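## Task

Cover the plates labelled M60 and M90, each with a lid that is seated completely. Each plate must stay in its original nest, lying flat within the locators, with its well A1 at the nest corner marked A1. Anything that stays in place only because the robot holds it does not count. Release everything and move the gripper away at the end.

## Robot and tools

Robot: a single four-axis plate-handling arm with a gripper that always stays level (it cannot tilt). The joints, from base to hand, are lift (0.000 to 0.550 m), shoulder (-2.000 to 2.000 rad), elbow (-2.800 to 2.800 rad) and wrist yaw (-12.566 to 12.566 rad). The gripper has two fingers with rubber pads. The controlled point, end_effector_position, sits midway between the pads, about 2 to 3 cm back from the fingertips. The fingers point along the gripper's +x axis and close along its y axis. The only camera is cam_wrist (504x504). Plates are told apart only by their ID labels. Well A1 is the plate corner that is cut off.

Frames: the scene frame has its origin on the table surface under the arm base, +z up, and +y to the left when looking along +x. Results report the hand pose in this frame as end_effector_position (m) and end_effector_quat_wxyz. At long reach the printed position can be a bit off. Commands, however, are expressed in the gripper's own axes.

Row format: every row has 5 numbers, each in [-1, 1]: dx, dy, dz, rz, opening. The first four are an offset (not a pose) from the gripper's measured pose at the start of the current action, in gripper axes. A value of 1.0 means 0.6 m for dx, dy, dz, or 180 degrees for rz. Positive rz turns from +x toward +y. Each row in an action is measured from that same start pose, not from the row before it. The opening is absolute: +1 is fully open (0.140 m) and -1 is closed, which still leaves a 0.066 m gap between the pads. Going from open to closed needs about 0.6 s or more.

execute_actions(actions): takes a list of actions. Each action is a list of up to 15 rows, and each row lasts one 1/30 s step. If an action has fewer than 15 rows, its last row is repeated to fill 15 steps (0.5 s). For the first action in a call, the start pose is the last pose reported in this scene. An empty list just returns the state and images.

move(target, speed, blocking): drives the gripper in a straight line toward a single row, given as an offset from the pose in the latest result that reports one. speed is in m/s, from 0.002 to 0.5 (default 0.25). Turning is capped at twice that value in rad/s. A path lasts 0.5 to 10 s; if it would take longer it is cut off short of the target. The rotation goes the shorter way. The opening is sent when the move starts. The path does not avoid obstacles, and the hand can lag, wander or go faster than speed, mostly when the arm is stretched out. Faster contacts hit harder, and aiming further beyond a surface presses harder. The extra line "move:" gives the ending (done = at rest near target; or off_target, moving, held, fault), the limits that acted, and the remaining distance. limits=paced means the sent pose was clipped. limits=held means a check blocked some steps, after which the arm may move much faster than speed. With blocking=false you get a result after 0.5 s while the arm keeps moving. Until the end is reported, execute_actions and move are refused, so call wait or stop first.

wait(seconds, 0 to 10): the arm keeps its last command, and a running move carries on. The call returns early when that move ends. stop(): brakes a running move. Fast motion needs more room to brake, and the fingers keep moving. zoom_image(camera="cam_wrist", region=[x0,y0,x1,y1]): gives a closer look at part of the latest image. Pixels are counted from the top-left corner, and the region can be at most 504x504. finished_scene(scene): ends the current scene for good and reports whether it succeeded, so only call it once the lids are seated and the hand is clear.

Control details: at every step, the commanded pose is limited to 70 mm and 16 degrees from the measured pose. After an action the arm goes no further than the last limited pose, so a long reach needs further commands. "Hand target" shows where the controller is currently driving. Offsets are taken from measured poses, so repeating a small offset against something rigid does not add pressure, while against something yielding it goes deeper. The joints slow down together, and after a large move the arm may still be short of the goal.

Gripping: grip_measured gives the finger opening on the same scale as the commanded opening. The readings can be off by about 1 mm, by the same amount for the whole scene. To hold something, keep commanding an opening below grip_measured: about 0.04 lower gives a firm grip, less gives a lighter one. Each pad pushes with at most about 18 N. Closing fast can squeeze harder and sometimes makes the fingers spring open. Things you hold, or loose items, may occasionally be tugged or pushed.

Hazards: keep the elbow more than 0.4 rad away from 0, or the arm can fold and fault. If joint torque reaches its limit (lift 55.8 N, shoulder 8.37 N m, elbow 4.18 N m, wrist yaw 1.39 N m; the weight of a held item counts), the arm halts for 10 s and the rest of the call is skipped. "pose unreachable" means the clearance check altered or blocked the command. Motors warm up under load, including while the arm simply holds a part. MOTOR HOT appears at 85 °C, and at 100 °C the brakes engage (OVER-TEMPERATURE FAULT) until the motors cool. Never knock anything off the table. Avoid drops, slips, slamming, hard impacts and strong pushing. Lower lids gently and line them up before releasing.

Each tool is called after "Emit:" in YAML: its name, and indented under it one key for each argument.

## Session

Emit:
execute_actions:
  actions: []

Scene clock: 0.00 s.
end_effector_position=(+0.4932, +0.1907, +0.4752) grip_measured=+1.00 end_effector_quat_wxyz=(+0.566, +0.000, +0.000, +0.825)
Joint positions: [ 0.47   0.859  1.596 -0.517  0.14 ]
Hand target: +0.493, +0.191, +0.475; +0.566, +0.000, +0.000, +0.825

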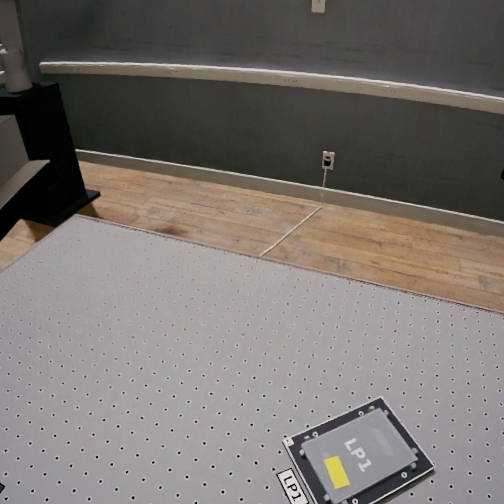

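Emit:
move:
  target: [0, 0, 0, -0.33, 1]
  speed: 0.4

Scene clock: 2.83 s.
end_effector_position=(+0.4931, +0.1908, +0.4752) grip_measured=+1.00 end_effector_quat_wxyz=(+0.900, +0.000, +0.000, +0.436)
Joint positions: [ 0.47   1.277  0.97  -1.345  0.14 ]
Hand target: +0.493, +0.191, +0.475; +0.900, +0.000, +0.000, +0.436
Off the commanded pose: 0.000 m, 0 deg.
move: done

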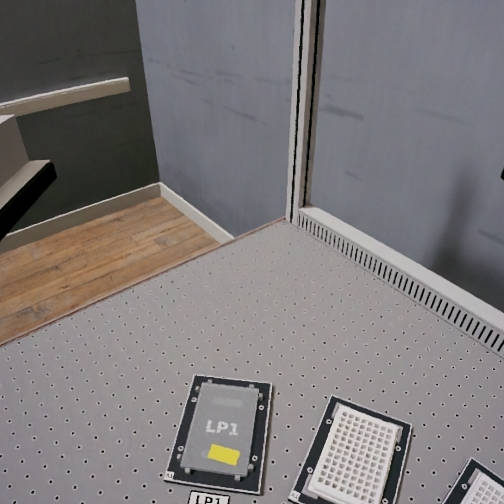

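Emit:
move:
  target: [-0.12, -0.12, -0.15, -0.25, 1]
  speed: 0.4

Scene clock: 5.90 s.
end_effector_position=(+0.5050, +0.0896, +0.3852) grip_measured=+1.00 end_effector_quat_wxyz=(+0.998, +0.000, +0.000, +0.059)
Joint positions: [ 0.38   1.359  0.794 -2.036  0.14 ]
Hand target: +0.505, +0.090, +0.385; +0.998, +0.000, +0.000, +0.059
Off the commanded pose: 0.000 m, 0 deg.
move: done

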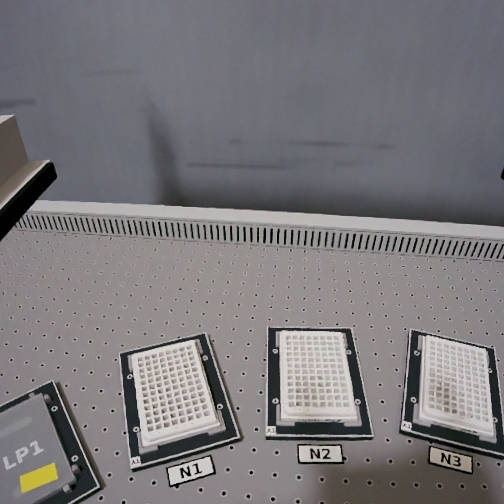

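Emit:
move:
  target: [-0.03, -0.3, 0, -0.25, 1]
  speed: 0.4

Scene clock: 7.67 s.
end_effector_position=(+0.5081, -0.0913, +0.3852) grip_measured=+1.00 end_effector_quat_wxyz=(+0.945, +0.000, +0.000, -0.328)
Joint positions: [ 0.38   0.95   0.875 -2.493  0.14 ]
Hand target: +0.508, -0.091, +0.385; +0.945, +0.000, +0.000, -0.328
Off the commanded pose: 0.000 m, 0 deg.
move: done

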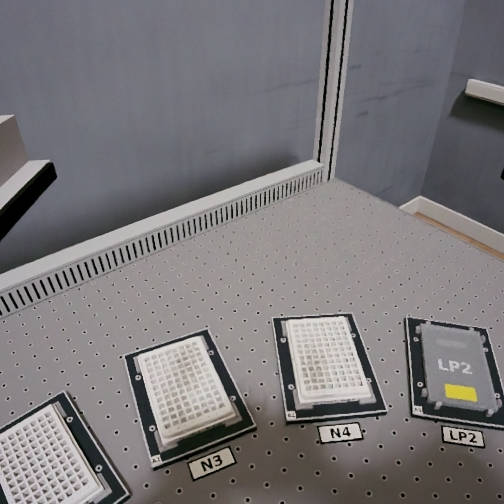

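Emit:
zoom_image:
  camera: "cam_wrist"
  region: [260, 300, 504, 460]

Emit:
zoom_image:
  camera: "cam_wrist"
  region: [110, 320, 270, 490]

Region (260, 300, 504, 460) of cam_wrist's 504x504 image, scaled by 2.066, with more detail than that image has; it fills the top 330 rows of this view, and the rest is white.

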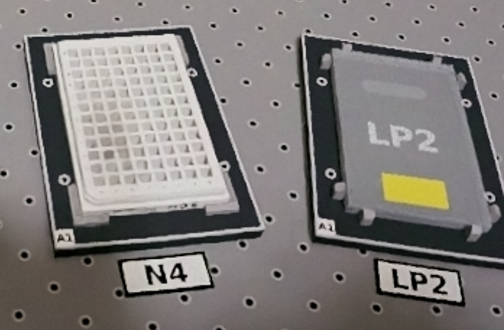

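Region (110, 320, 270, 490) of cam_wrist's 504x504 image, scaled by 2.965, with more detail than that image has; it fills the left 474 columns of this view, and the rest is white.

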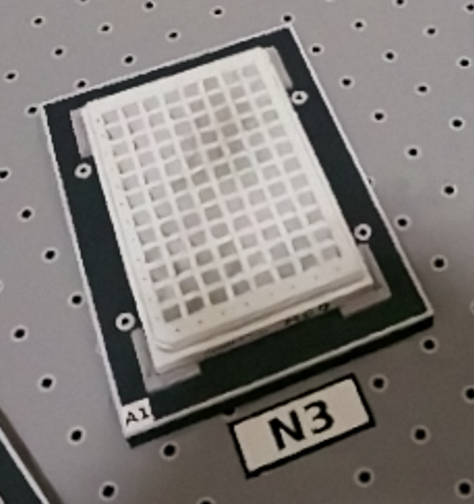

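Emit:
move:
  target: [-0.048, -0.068, -0.39, 0.102, 1]
  speed: 0.4

Scene clock: 10.10 s.
end_effector_position=(+0.4601, -0.1055, +0.1511) grip_measured=+1.00 end_effector_quat_wxyz=(+0.985, +0.000, +0.000, -0.173)
Joint positions: [ 0.146  0.665  0.624 -1.638  0.14 ]
Hand target: +0.460, -0.105, +0.151; +0.985, +0.000, +0.000, -0.173
Off the commanded pose: 0.000 m, 0 deg.
move: done

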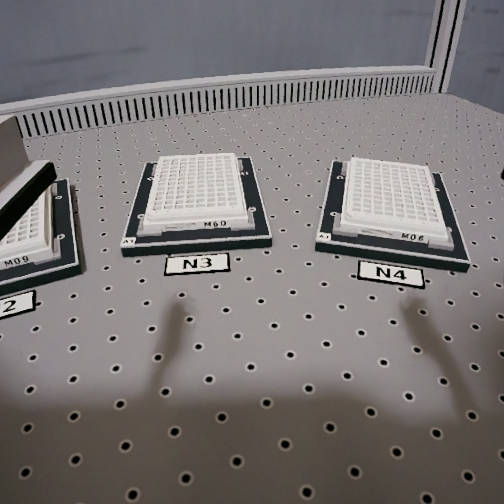

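Emit:
zoom_image:
  camera: "cam_wrist"
  region: [110, 140, 290, 280]

Emit:
zoom_image:
  camera: "cam_wrist"
  region: [300, 140, 480, 290]

Emit:
zoom_image:
  camera: "cam_wrist"
  region: [0, 170, 120, 300]

Region (110, 140, 290, 280) of cam_wrist's 504x504 image, scaled by 2.800, with more detail than that image has.

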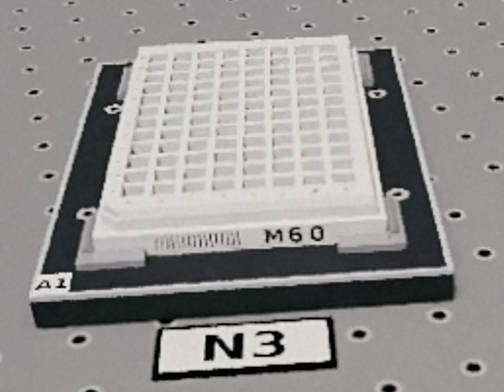

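Region (300, 140, 480, 290) of cam_wrist's 504x504 image, scaled by 2.800, with more detail than that image has.

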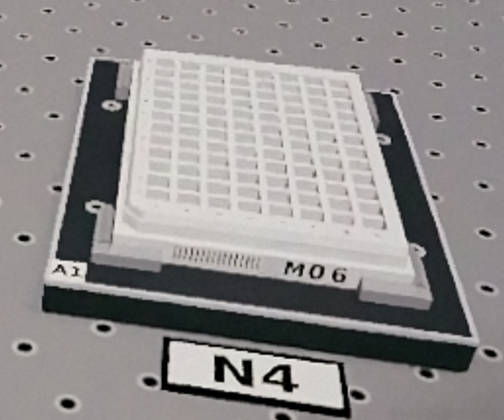

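Region (0, 170, 120, 300) of cam_wrist's 504x504 image, scaled by 3.877, with more detail than that image has; it fills the left 465 columns of this view, and the rest is white.

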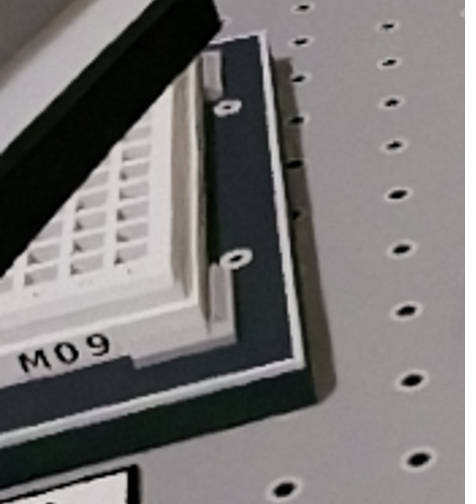

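Emit:
zoom_image:
  camera: "cam_wrist"
  region: [126, 252, 378, 504]

Region (126, 252, 378, 504) of cam_wrist's 504x504 image, scaled by 2.000, with more detail than that image has.

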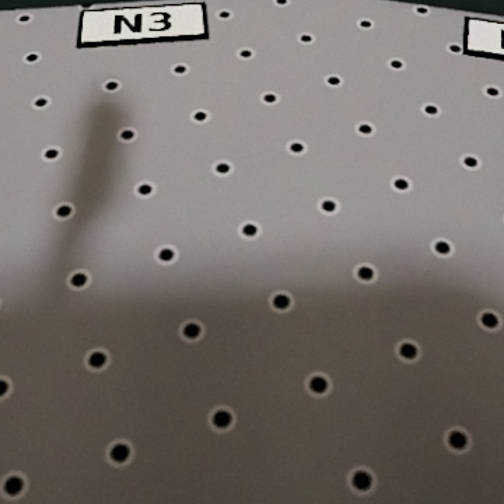

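Emit:
move:
  target: [0.16, -0.4665, -0.035, -0.194, 0.1]
  speed: 0.4

Scene clock: 18.23 s.
end_effector_position=(+0.4547, -0.4014, +0.1301) grip_measured=+0.10 end_effector_quat_wxyz=(+0.888, +0.000, +0.000, -0.461)
Joint positions: [ 0.125 -0.212  1.466 -2.213  0.107]
Hand target: +0.455, -0.401, +0.130; +0.887, +0.000, +0.000, -0.461
Off the commanded pose: 0.000 m, 0 deg.
move: done

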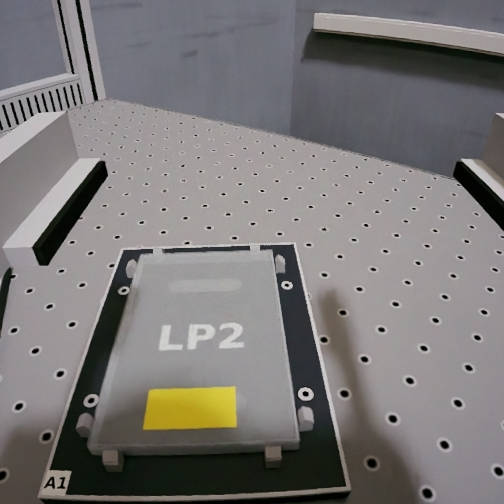

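Emit:
zoom_image:
  camera: "cam_wrist"
  region: [30, 230, 200, 504]

Emit:
zoom_image:
  camera: "cam_wrist"
  region: [190, 230, 360, 504]

Emit:
zoom_image:
  camera: "cam_wrist"
  region: [0, 100, 168, 280]

Emit:
zoom_image:
  camera: "cam_wrist"
  region: [404, 100, 504, 250]

Region (30, 230, 200, 504) of cam_wrist's 504x504 image, scaled by 1.839, with more detail than that image has; it fills the left 313 columns of this view, and the rest is white.

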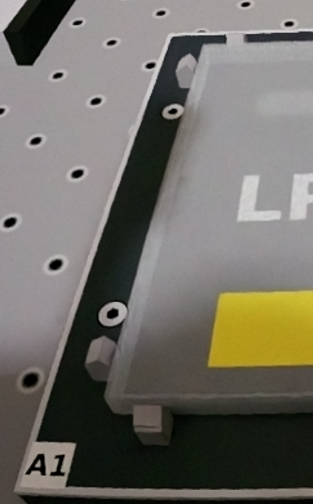

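Region (190, 230, 360, 504) of cam_wrist's 504x504 image, scaled by 1.839, with more detail than that image has; it fills the left 313 columns of this view, and the rest is white.

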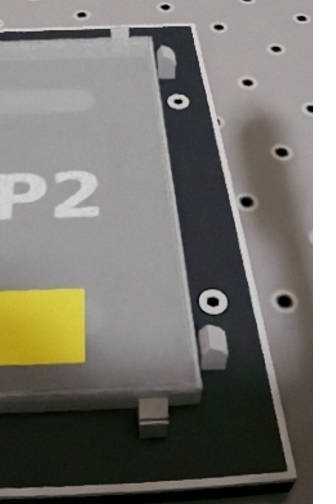

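Region (0, 100, 168, 280) of cam_wrist's 504x504 image, scaled by 2.800, with more detail than that image has; it fills the left 470 columns of this view, and the rest is white.

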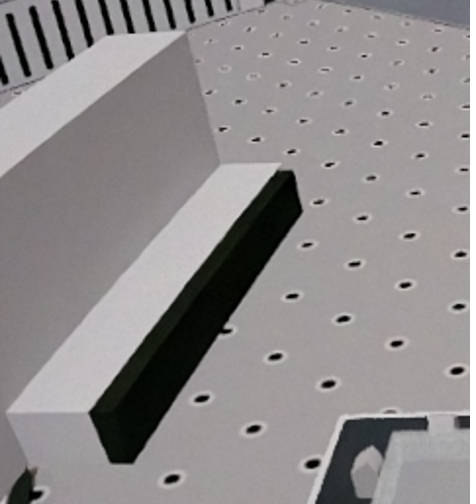

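Region (404, 100, 504, 250) of cam_wrist's 504x504 image, scaled by 3.360, with more detail than that image has.

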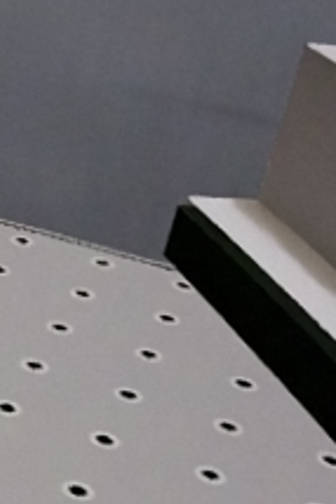

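Emit:
move:
  target: [0.0827, 0.0608, -0.125, 0.0172, 0.1]
  speed: 0.2

Scene clock: 25.83 s.
end_effector_position=(+0.5133, -0.4209, +0.0551) grip_measured=+0.10 end_effector_quat_wxyz=(+0.900, +0.000, +0.000, -0.436)
Joint positions: [ 0.05  -0.259  1.75  -2.394  0.107]
Hand target: +0.513, -0.421, +0.055; +0.900, +0.000, +0.000, -0.437
Off the commanded pose: 0.000 m, 0 deg.
move: done

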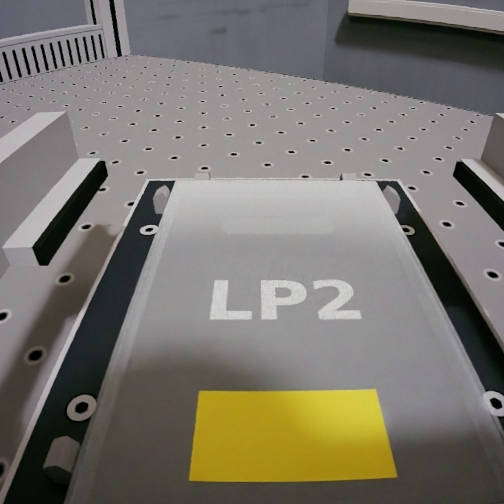

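Emit:
zoom_image:
  camera: "cam_wrist"
  region: [120, 160, 240, 250]

Emit:
zoom_image:
  camera: "cam_wrist"
  region: [320, 160, 440, 250]

Region (120, 160, 240, 250) of cam_wrist's 504x504 image, scaled by 4.200, with more detail than that image has; it fills the top 378 rows of this view, and the rest is white.

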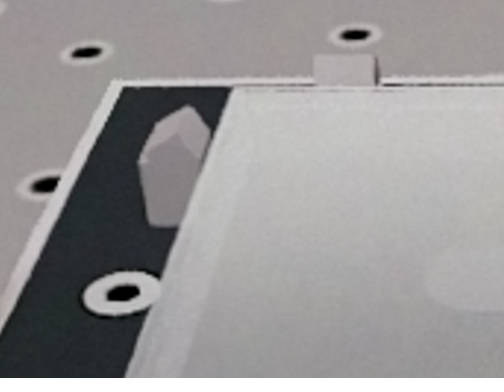

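Region (320, 160, 440, 250) of cam_wrist's 504x504 image, scaled by 4.200, with more detail than that image has; it fills the top 378 rows of this view, and the rest is white.

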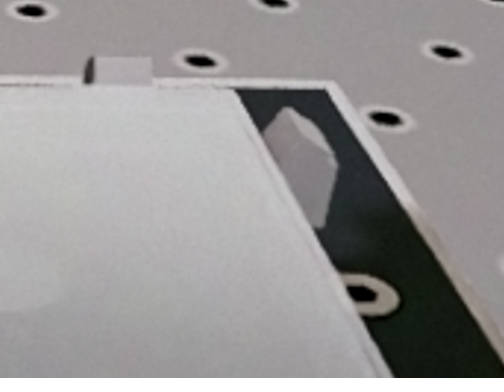

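Emit:
move:
  target: [0, -0.0015, -0.043, 0, -0.25]
  speed: 0.06

Scene clock: 28.43 s.
end_effector_position=(+0.5126, -0.4215, +0.0293) grip_measured=-0.25 end_effector_quat_wxyz=(+0.900, +0.000, +0.000, -0.436)
Joint positions: [ 0.024 -0.261  1.75  -2.392  0.094]
Hand target: +0.513, -0.421, +0.029; +0.900, +0.000, +0.000, -0.436
Off the commanded pose: 0.000 m, 0 deg.
move: done

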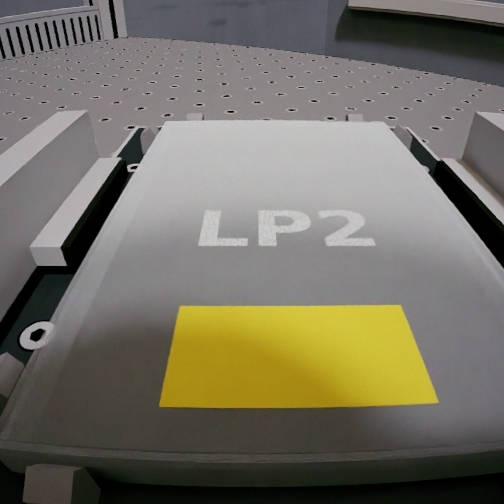

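Emit:
zoom_image:
  camera: "cam_wrist"
  region: [90, 100, 230, 200]

Emit:
zoom_image:
  camera: "cam_wrist"
  region: [330, 100, 470, 200]

Region (90, 100, 230, 200) of cam_wrist's 504x504 image, scaled by 3.600, with more detail than that image has; it fills the top 360 rows of this view, and the rest is white.

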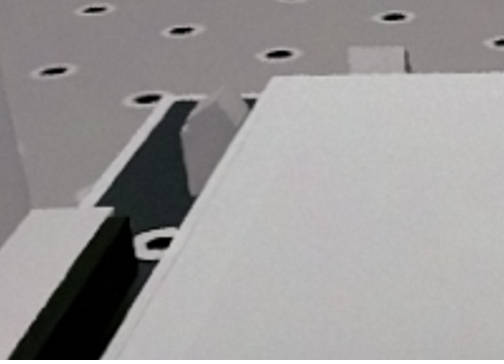

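Region (330, 100, 470, 200) of cam_wrist's 504x504 image, scaled by 3.600, with more detail than that image has; it fills the top 360 rows of this view, and the rest is white.

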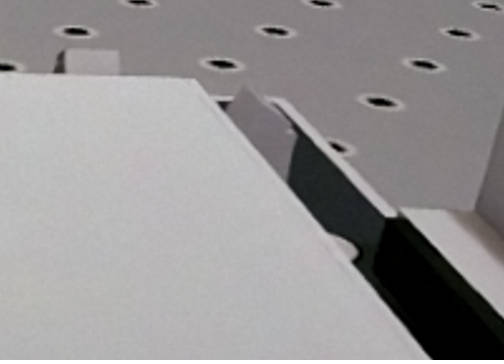

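Emit:
execute_actions:
  actions:
    - [[0,0,-0.001,0,-0.27],[0,0,-0.002,0,-0.29],[0,0,-0.003,0,-0.31],[0,0,-0.0033,0,-0.33],[0,0,-0.0033,0,-0.35],[0,0,-0.0033,0,-0.36],[0,0,-0.0033,0,-0.37],[0,0,-0.0033,0,-0.38],[0,0,-0.0033,0,-0.39],[0,0,-0.0033,0,-0.40],[0,0,-0.0033,0,-0.41],[0,0,-0.0033,0,-0.42],[0,0,-0.0033,0,-0.43],[0,0,-0.0033,0,-0.44],[0,0,-0.0033,0,-0.45]]
    - [[0,0,0,0,-0.455],[0,0,0,0,-0.46],[0,0,0,0,-0.465],[0,0,0,0,-0.47],[0,0,0,0,-0.475],[0,0,0,0,-0.48],[0,0,0,0,-0.485],[0,0,0,0,-0.49],[0,0,0,0,-0.495],[0,0,0,0,-0.50],[0,0,0,0,-0.505],[0,0,0,0,-0.51],[0,0,0,0,-0.515],[0,0,0,0,-0.52]]

Scene clock: 30.43 s.
end_effector_position=(+0.5126, -0.4215, +0.0273) grip_measured=-0.49 end_effector_quat_wxyz=(+0.900, +0.000, +0.000, -0.436)
Joint positions: [ 0.022 -0.261  1.75  -2.392  0.085]
Hand target: +0.513, -0.421, +0.027; +0.900, +0.000, +0.000, -0.436
Off the commanded pose: 0.000 m, 0 deg.

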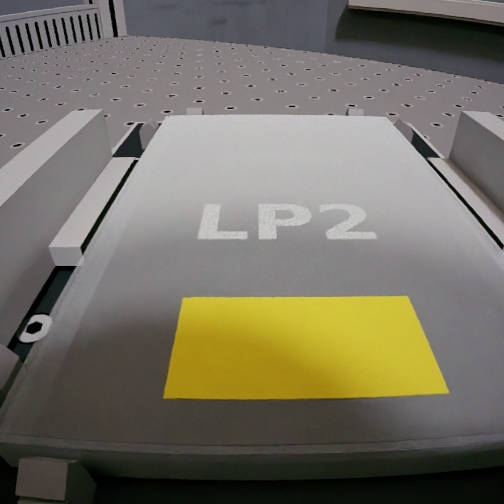

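Emit:
execute_actions:
  actions: []

Scene clock: 30.50 s.
end_effector_position=(+0.5126, -0.4215, +0.0273) grip_measured=-0.49 end_effector_quat_wxyz=(+0.900, +0.000, +0.000, -0.436)
Joint positions: [ 0.022 -0.261  1.75  -2.392  0.085]
Hand target: +0.513, -0.421, +0.027; +0.900, +0.000, +0.000, -0.436
Off the commanded pose: 0.000 m, 0 deg.

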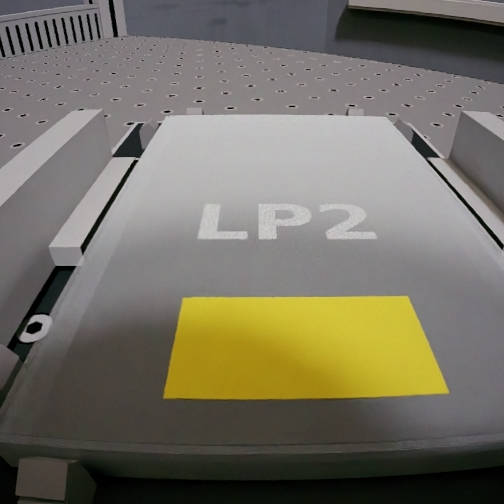

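Emit:
zoom_image:
  camera: "cam_wrist"
  region: [130, 95, 430, 175]

Emit:
zoom_image:
  camera: "cam_wrist"
  region: [0, 380, 300, 504]

Region (130, 95, 430, 175) of cam_wrist's 504x504 image, scaled by 1.680, with more detail than that image has; it fills the top 134 rows of this view, and the rest is white.

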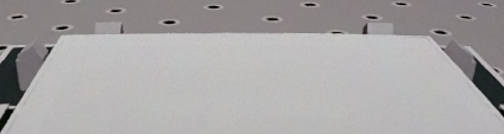

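Region (0, 380, 300, 504) of cam_wrist's 504x504 image, scaled by 1.680, with more detail than that image has; it fills the top 208 rows of this view, and the rest is white.

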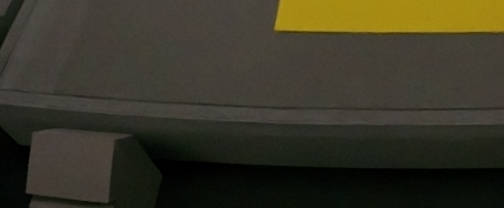

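Emit:
move:
  target: [0, 0, 0.072, 0, -0.535]
  speed: 0.12

Scene clock: 32.20 s.
end_effector_position=(+0.5126, -0.4215, +0.0705) grip_measured=-0.49 end_effector_quat_wxyz=(+0.900, +0.000, +0.000, -0.436)
Joint positions: [ 0.065 -0.261  1.75  -2.392  0.085]
Hand target: +0.513, -0.421, +0.070; +0.900, +0.000, +0.000, -0.436
Off the commanded pose: 0.000 m, 0 deg.
move: done

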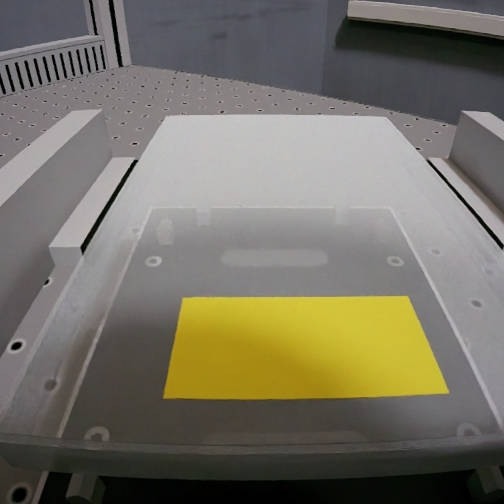

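Emit:
zoom_image:
  camera: "cam_wrist"
  region: [70, 200, 250, 460]

Emit:
zoom_image:
  camera: "cam_wrist"
  region: [324, 200, 504, 460]

Region (70, 200, 250, 460) of cam_wrist's 504x504 image, scaled by 1.938, with more detail than that image has; it fills the left 349 columns of this view, and the rest is white.

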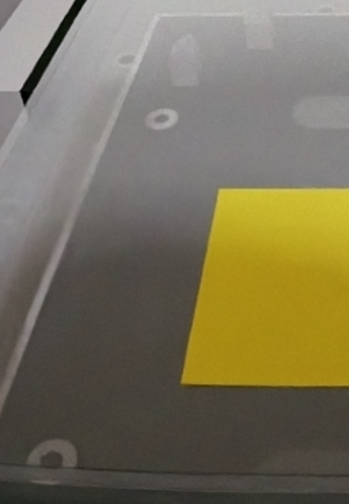

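Region (324, 200, 504, 460) of cam_wrist's 504x504 image, scaled by 1.938, with more detail than that image has; it fills the left 349 columns of this view, and the rest is white.

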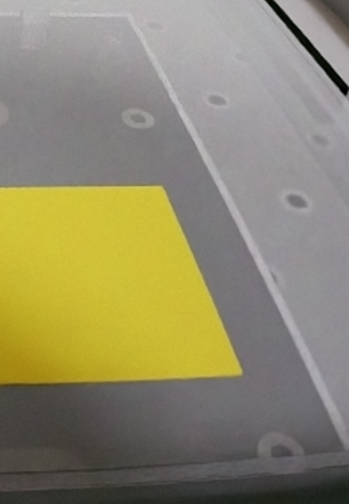

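Emit:
move:
  target: [-0.1753, 0.5635, 0, 0.2113, -0.535]
  speed: 0.3

Scene clock: 34.50 s.
end_effector_position=(+0.7131, -0.1294, +0.0705) grip_measured=-0.49 end_effector_quat_wxyz=(+0.993, +0.000, +0.000, -0.119)
Joint positions: [ 0.065  0.36   1.834 -2.432  0.085]
Hand target: +0.713, -0.130, +0.070; +0.993, +0.000, +0.000, -0.119
Off the commanded pose: 0.000 m, 0 deg.
move: done

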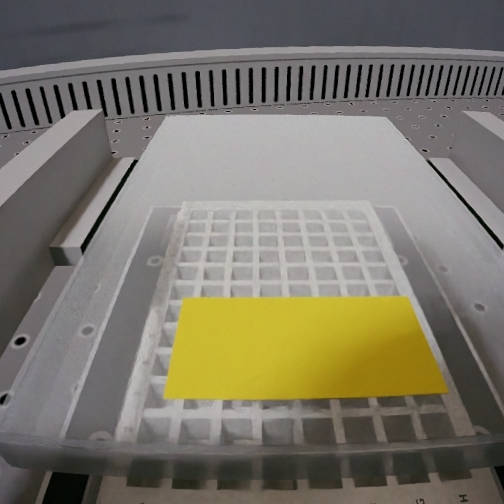

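Emit:
zoom_image:
  camera: "cam_wrist"
  region: [70, 200, 250, 460]

Emit:
zoom_image:
  camera: "cam_wrist"
  region: [324, 200, 504, 460]

Region (70, 200, 250, 460) of cam_wrist's 504x504 image, scaled by 1.938, with more detail than that image has; it fills the left 349 columns of this view, and the rest is white.

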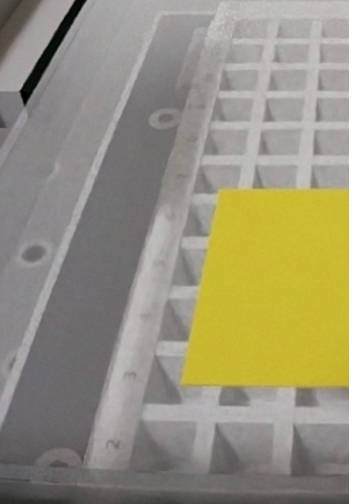

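Region (324, 200, 504, 460) of cam_wrist's 504x504 image, scaled by 1.938, with more detail than that image has; it fills the left 349 columns of this view, and the rest is white.

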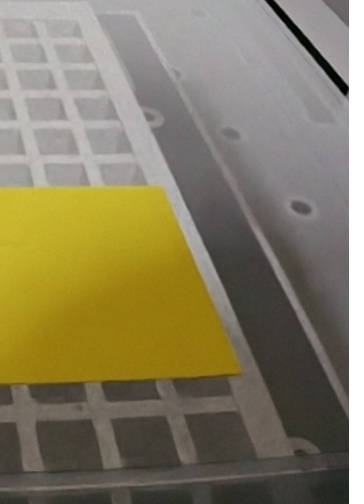

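Emit:
zoom_image:
  camera: "cam_wrist"
  region: [140, 190, 280, 300]

Emit:
zoom_image:
  camera: "cam_wrist"
  region: [280, 190, 420, 300]

Region (140, 190, 280, 300) of cam_wrist's 504x504 image, scaled by 3.600, with more detail than that image has; it fills the top 396 rows of this view, and the rest is white.

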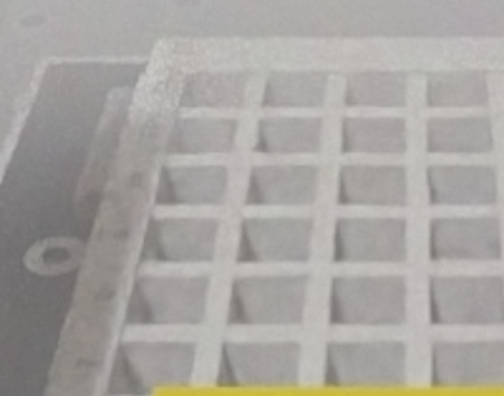

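Region (280, 190, 420, 300) of cam_wrist's 504x504 image, scaled by 3.600, with more detail than that image has; it fills the top 396 rows of this view, and the rest is white.

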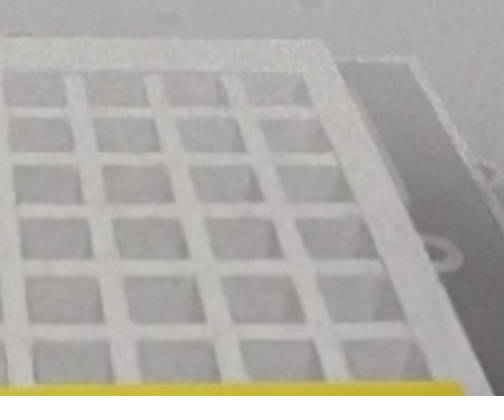

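Emit:
move:
  target: [0, -0.0022, -0.038, 0.001, -0.535]
  speed: 0.06

Scene clock: 37.10 s.
end_effector_position=(+0.7128, -0.1307, +0.0476) grip_measured=-0.49 end_effector_quat_wxyz=(+0.993, +0.000, +0.000, -0.118)
Joint positions: [ 0.043  0.356  1.834 -2.425  0.085]
Hand target: +0.713, -0.131, +0.048; +0.993, +0.000, +0.000, -0.117
Off the commanded pose: 0.000 m, 0 deg.
move: done

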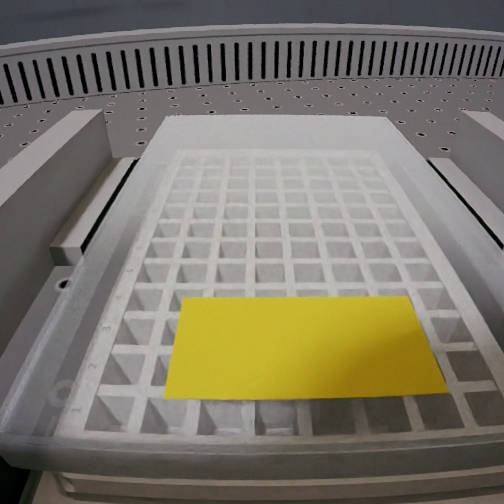

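Emit:
zoom_image:
  camera: "cam_wrist"
  region: [120, 105, 280, 225]

Emit:
zoom_image:
  camera: "cam_wrist"
  region: [280, 105, 440, 225]

Emit:
zoom_image:
  camera: "cam_wrist"
  region: [0, 380, 252, 504]

Emit:
zoom_image:
  camera: "cam_wrist"
  region: [252, 380, 504, 504]

Region (120, 105, 280, 225) of cam_wrist's 504x504 image, scaled by 3.150, with more detail than that image has; it fills the top 378 rows of this view, and the rest is white.

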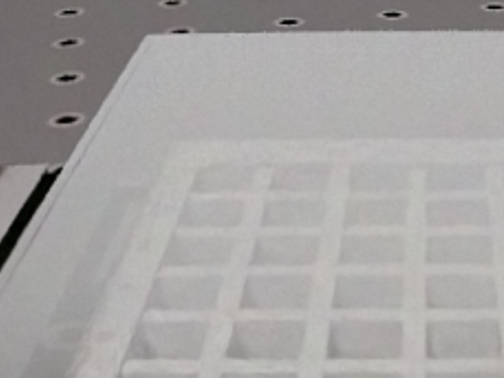

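Region (280, 105, 440, 225) of cam_wrist's 504x504 image, scaled by 3.150, with more detail than that image has; it fills the top 378 rows of this view, and the rest is white.

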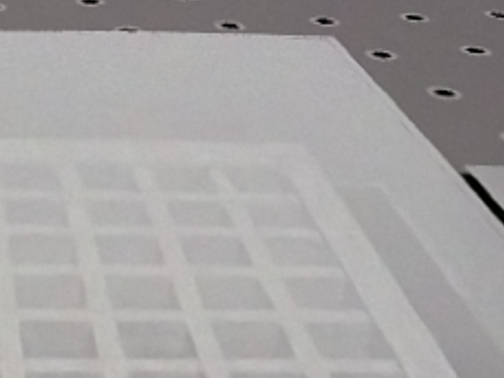

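Region (0, 380, 252, 504) of cam_wrist's 504x504 image, scaled by 2.000, with more detail than that image has; it fills the top 248 rows of this view, and the rest is white.

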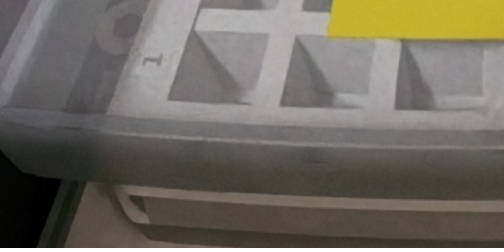

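Region (252, 380, 504, 504) of cam_wrist's 504x504 image, scaled by 2.000, with more detail than that image has; it fills the top 248 rows of this view, and the rest is white.

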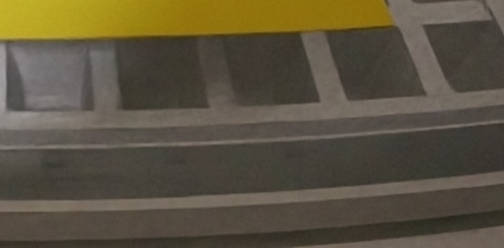

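Emit:
move:
  target: [0, 0, -0.0105, 0, -0.535]
  speed: 0.015

Scene clock: 40.87 s.
end_effector_position=(+0.7129, -0.1306, +0.0415) grip_measured=-0.49 end_effector_quat_wxyz=(+0.993, +0.000, +0.000, -0.117)
Joint positions: [ 0.036  0.356  1.834 -2.425  0.085]
Hand target: +0.713, -0.131, +0.041; +0.993, +0.000, +0.000, -0.118
Off the commanded pose: 0.000 m, 0 deg.
move: done

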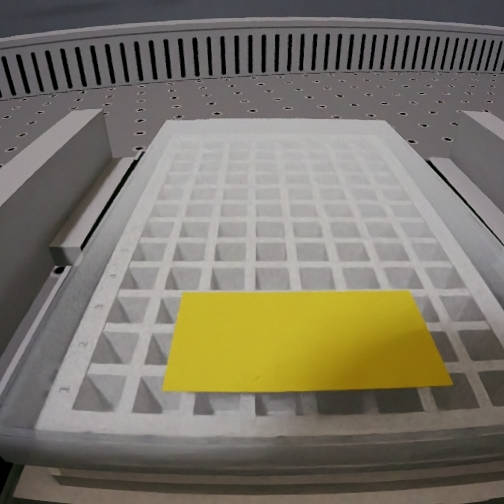

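Emit:
zoom_image:
  camera: "cam_wrist"
  region: [0, 400, 200, 504]

Emit:
zoom_image:
  camera: "cam_wrist"
  region: [200, 400, 400, 504]

Emit:
zoom_image:
  camera: "cam_wrist"
  region: [140, 105, 410, 185]

Region (0, 400, 200, 504) of cam_wrist's 504x504 image, scaled by 2.520, with more detail than that image has; it fills the top 262 rows of this view, and the rest is white.

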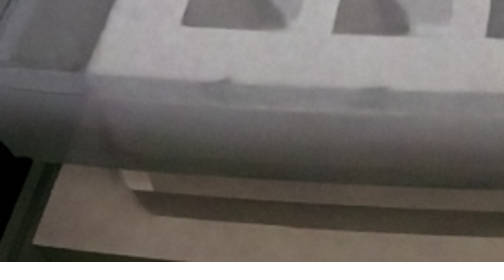

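Region (200, 400, 400, 504) of cam_wrist's 504x504 image, scaled by 2.520, with more detail than that image has; it fills the top 262 rows of this view, and the rest is white.

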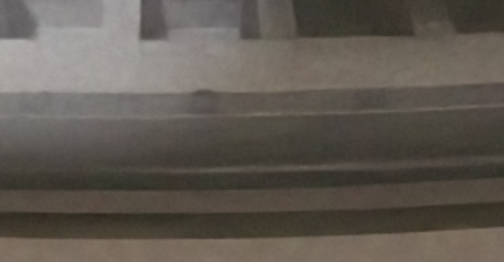

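Region (140, 105, 410, 185) of cam_wrist's 504x504 image, scaled by 1.867, with more detail than that image has; it fills the top 149 rows of this view, and the rest is white.

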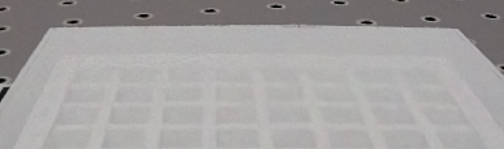

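Emit:
execute_actions:
  actions:
    - [[0,0,0.0005,0,-0.535],[0,0,0.001,0,-0.535],[0,0,0.0015,0,-0.535],[-0.0004,0,0.0015,0,-0.535],[-0.0008,0,0.0015,0,-0.535],[-0.0012,0,0.0015,0,-0.535],[-0.0016,0,0.0015,0,-0.535],[-0.002,0,0.0015,0,-0.535],[-0.0022,0,0.0015,0,-0.535]]
    - [[0,0,-0.0004,0,-0.535],[0,0,-0.0008,0,-0.535],[0,0,-0.0012,0,-0.535],[0,0,-0.0016,0,-0.535],[0,0,-0.002,0,-0.535],[0,0,-0.0024,0,-0.535],[0,0,-0.0028,0,-0.535],[0,0,-0.0032,0,-0.535],[0,0,-0.0036,0,-0.535],[0,0,-0.004,0,-0.535],[0,0,-0.0044,0,-0.535],[0,0,-0.0048,0,-0.535]]

Scene clock: 43.27 s.
end_effector_position=(+0.7116, -0.1304, +0.0395) grip_measured=-0.49 end_effector_quat_wxyz=(+0.993, +0.000, +0.000, -0.118)
Joint positions: [ 0.034  0.359  1.826 -2.421  0.085]
Hand target: +0.712, -0.130, +0.039; +0.993, +0.000, +0.000, -0.118
Off the commanded pose: 0.000 m, 0 deg.

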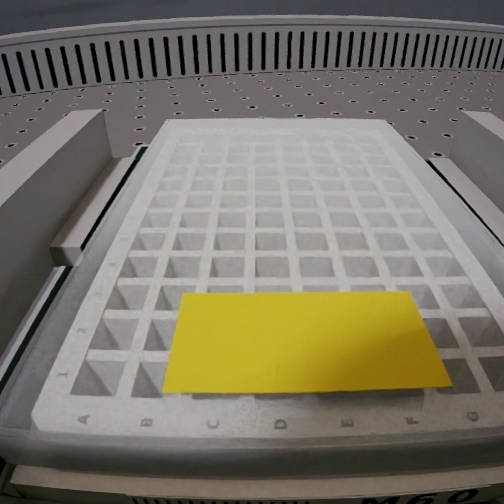

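Emit:
execute_actions:
  actions:
    - [[0,0,-0.0004,0,-0.535],[0,0,-0.0008,0,-0.535],[0,0,-0.0012,0,-0.535],[0,0,-0.0016,0,-0.535],[0,0,-0.002,0,-0.535],[0,0,-0.0024,0,-0.535],[0,0,-0.0028,0,-0.535],[0,0,-0.0032,0,-0.535],[0,0,-0.0036,0,-0.535],[0,0,-0.004,0,-0.535]]

Scene clock: 44.00 s.
end_effector_position=(+0.7116, -0.1303, +0.0375) grip_measured=-0.49 end_effector_quat_wxyz=(+0.993, +0.000, +0.000, -0.118)
Joint positions: [ 0.032  0.359  1.826 -2.421  0.085]
Hand target: +0.712, -0.130, +0.037; +0.993, +0.000, +0.000, -0.118
Off the commanded pose: 0.000 m, 0 deg.

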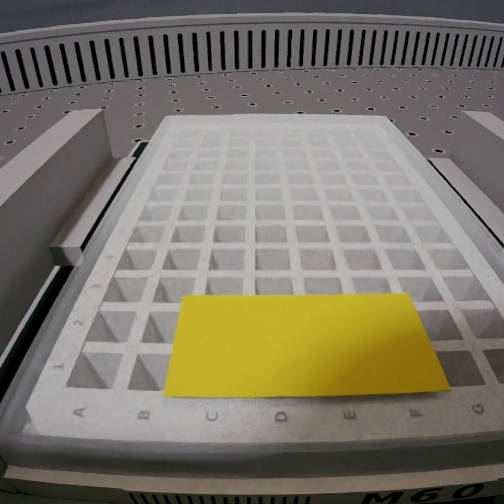

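Emit:
zoom_image:
  camera: "cam_wrist"
  region: [0, 400, 200, 504]

Emit:
zoom_image:
  camera: "cam_wrist"
  region: [200, 400, 400, 504]

Region (0, 400, 200, 504) of cam_wrist's 504x504 image, scaled by 2.520, with more detail than that image has; it fills the top 262 rows of this view, and the rest is white.

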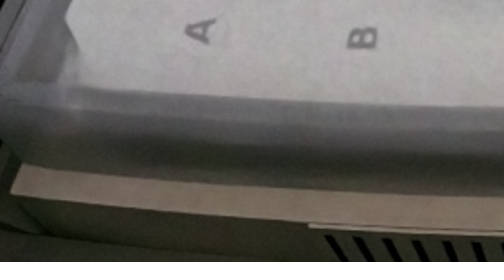

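Region (200, 400, 400, 504) of cam_wrist's 504x504 image, scaled by 2.520, with more detail than that image has; it fills the top 262 rows of this view, and the rest is white.

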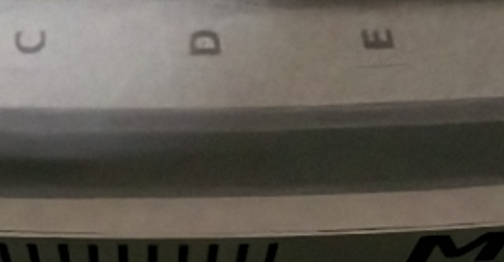

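Emit:
execute_actions:
  actions:
    - [[0,0,0,0,-0.52],[0,0,0,0,-0.51],[0,0,0,0,-0.5],[0,0,0,0,-0.49],[0,0,0,0,-0.48],[0,0,0,0,-0.47],[0,0,0,0,-0.46],[0,0,0,0,-0.44],[0,0,0,0,-0.42],[0,0,0,0,-0.40],[0,0,0,0,-0.38]]

Scene clock: 45.63 s.
end_effector_position=(+0.7115, -0.1304, +0.0375) grip_measured=-0.38 end_effector_quat_wxyz=(+0.993, +0.000, +0.000, -0.118)
Joint positions: [ 0.033  0.36   1.825 -2.421  0.089]
Hand target: +0.712, -0.130, +0.037; +0.993, +0.000, +0.000, -0.118
Off the commanded pose: 0.000 m, 0 deg.

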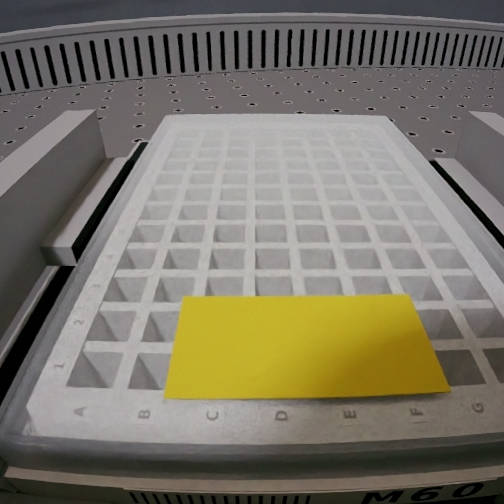

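Emit:
execute_actions:
  actions:
    - [[0,0,0.005,0,-0.38],[0,0,0.01,0,-0.38],[0,0,0.015,0,-0.38],[0,0,0.02,0,-0.38],[0,0,0.022,0,-0.38],[-0.01,0,0.022,0,-0.38],[-0.02,0,0.022,0,-0.38],[-0.035,0,0.022,0,-0.38],[-0.05,0,0.022,0,-0.38],[-0.065,0,0.022,0,-0.38],[-0.08,0,0.022,0,-0.38],[-0.09,0,0.022,0,-0.38],[-0.1,0,0.022,0,-0.38]]

Emit:
execute_actions:
  actions: []

Scene clock: 46.97 s.
end_effector_position=(+0.6581, -0.1179, +0.0507) grip_measured=-0.38 end_effector_quat_wxyz=(+0.993, +0.000, +0.000, -0.119)
Joint positions: [ 0.046  0.495  1.508 -2.241  0.089]
Hand target: +0.654, -0.117, +0.051; +0.993, +0.000, +0.000, -0.118
Off the commanded pose: 0.005 m, 0 deg.

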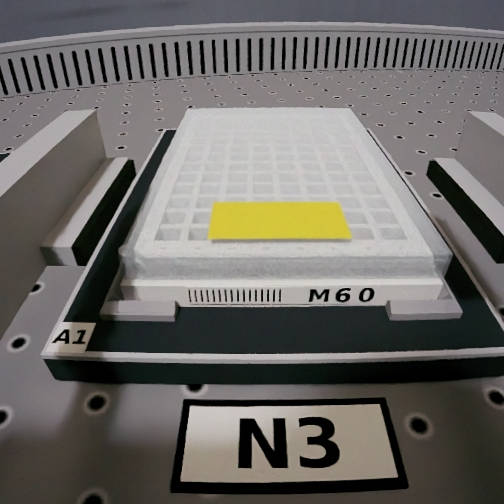

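Scene clock: 46.97 s.
end_effector_position=(+0.6581, -0.1179, +0.0507) grip_measured=-0.38 end_effector_quat_wxyz=(+0.993, +0.000, +0.000, -0.119)
Joint positions: [ 0.046  0.495  1.508 -2.241  0.089]
Hand target: +0.654, -0.117, +0.051; +0.993, +0.000, +0.000, -0.118
Off the commanded pose: 0.005 m, 0 deg.

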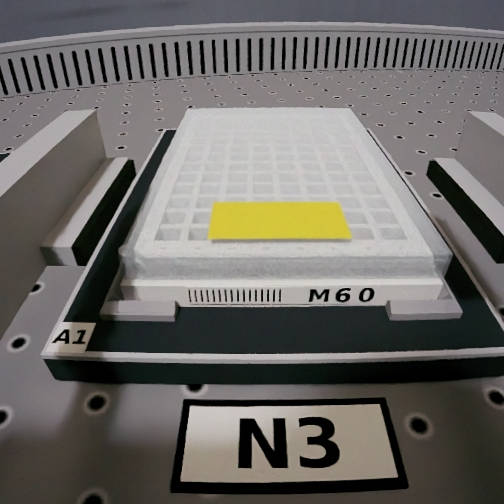

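Emit:
zoom_image:
  camera: "cam_wrist"
  region: [95, 225, 235, 330]

Emit:
zoom_image:
  camera: "cam_wrist"
  region: [340, 225, 480, 330]

Region (95, 225, 235, 330) of cam_wrist's 504x504 image, scaled by 3.600, with more detail than that image has; it fills the top 378 rows of this view, and the rest is white.

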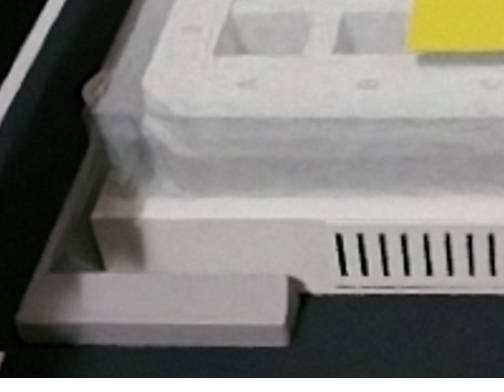

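Region (340, 225, 480, 330) of cam_wrist's 504x504 image, scaled by 3.600, with more detail than that image has; it fills the top 378 rows of this view, and the rest is white.

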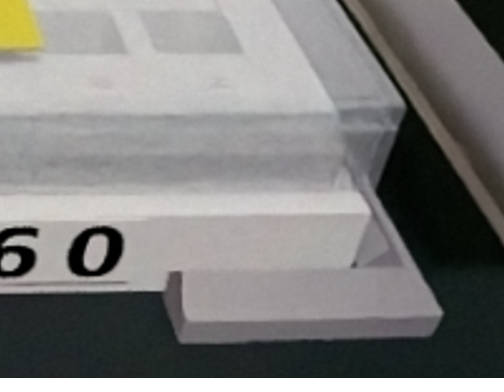

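Emit:
move:
  target: [0.0916, 0.0008, -0.006, 0, -0.85]
  speed: 0.15

Emit:
move:
  target: [0, 0, -0.008, 0, -0.85]
  speed: 0.01

Scene clock: 48.80 s.
end_effector_position=(+0.7116, -0.1304, +0.0471) grip_measured=-0.85 end_effector_quat_wxyz=(+0.993, +0.000, +0.000, -0.119)
Joint positions: [ 0.042  0.36   1.826 -2.424  0.072]
Hand target: +0.712, -0.130, +0.047; +0.993, +0.000, +0.000, -0.119
Off the commanded pose: 0.000 m, 0 deg.
move: done

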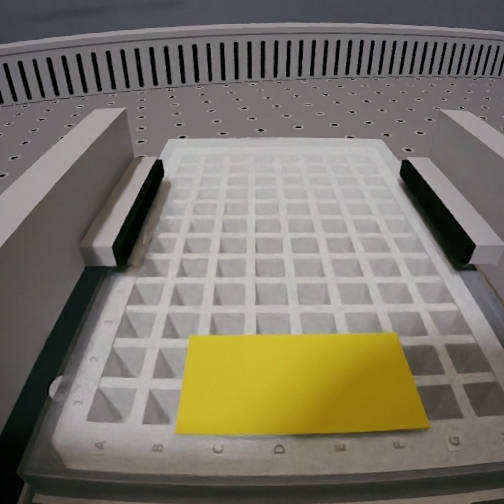

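Scene clock: 49.50 s.
end_effector_position=(+0.7116, -0.1304, +0.0431) grip_measured=-0.85 end_effector_quat_wxyz=(+0.993, +0.000, +0.000, -0.119)
Joint positions: [ 0.038  0.36   1.826 -2.423  0.072]
Hand target: +0.712, -0.130, +0.042; +0.993, +0.000, +0.000, -0.119
Off the commanded pose: 0.001 m, 0 deg.
move: done

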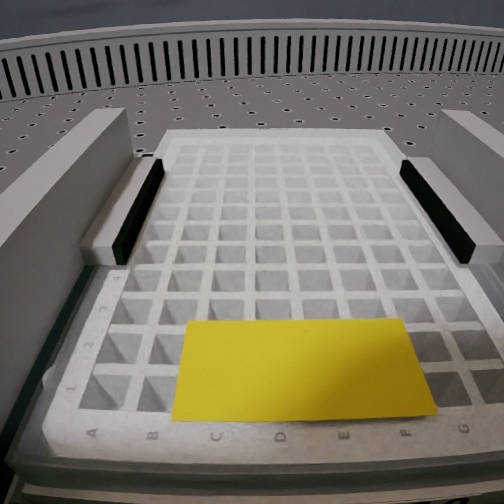

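Emit:
execute_actions:
  actions:
    - [[0,0,-0.0014,0,-0.85],[0,0,-0.0015,0,-0.85],[0,0,-0.0016,0,-0.85],[0,0,-0.0017,0,-0.85],[0,0,-0.0018,0,-0.85],[0,0,-0.0019,0,-0.85],[0,0,-0.002,0,-0.85],[0,0,-0.0021,0,-0.85],[0,0,-0.0022,0,-0.85],[0,0,-0.0023,0,-0.85]]

Scene clock: 50.37 s.
end_effector_position=(+0.7116, -0.1304, +0.0429) grip_measured=-0.85 end_effector_quat_wxyz=(+0.993, +0.000, +0.000, -0.119)
Joint positions: [ 0.038  0.36   1.826 -2.423  0.072]
Hand target: +0.712, -0.130, +0.042; +0.993, +0.000, +0.000, -0.119
Off the commanded pose: 0.001 m, 0 deg.

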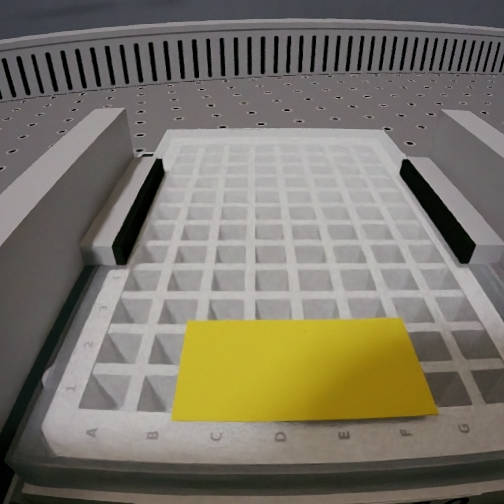

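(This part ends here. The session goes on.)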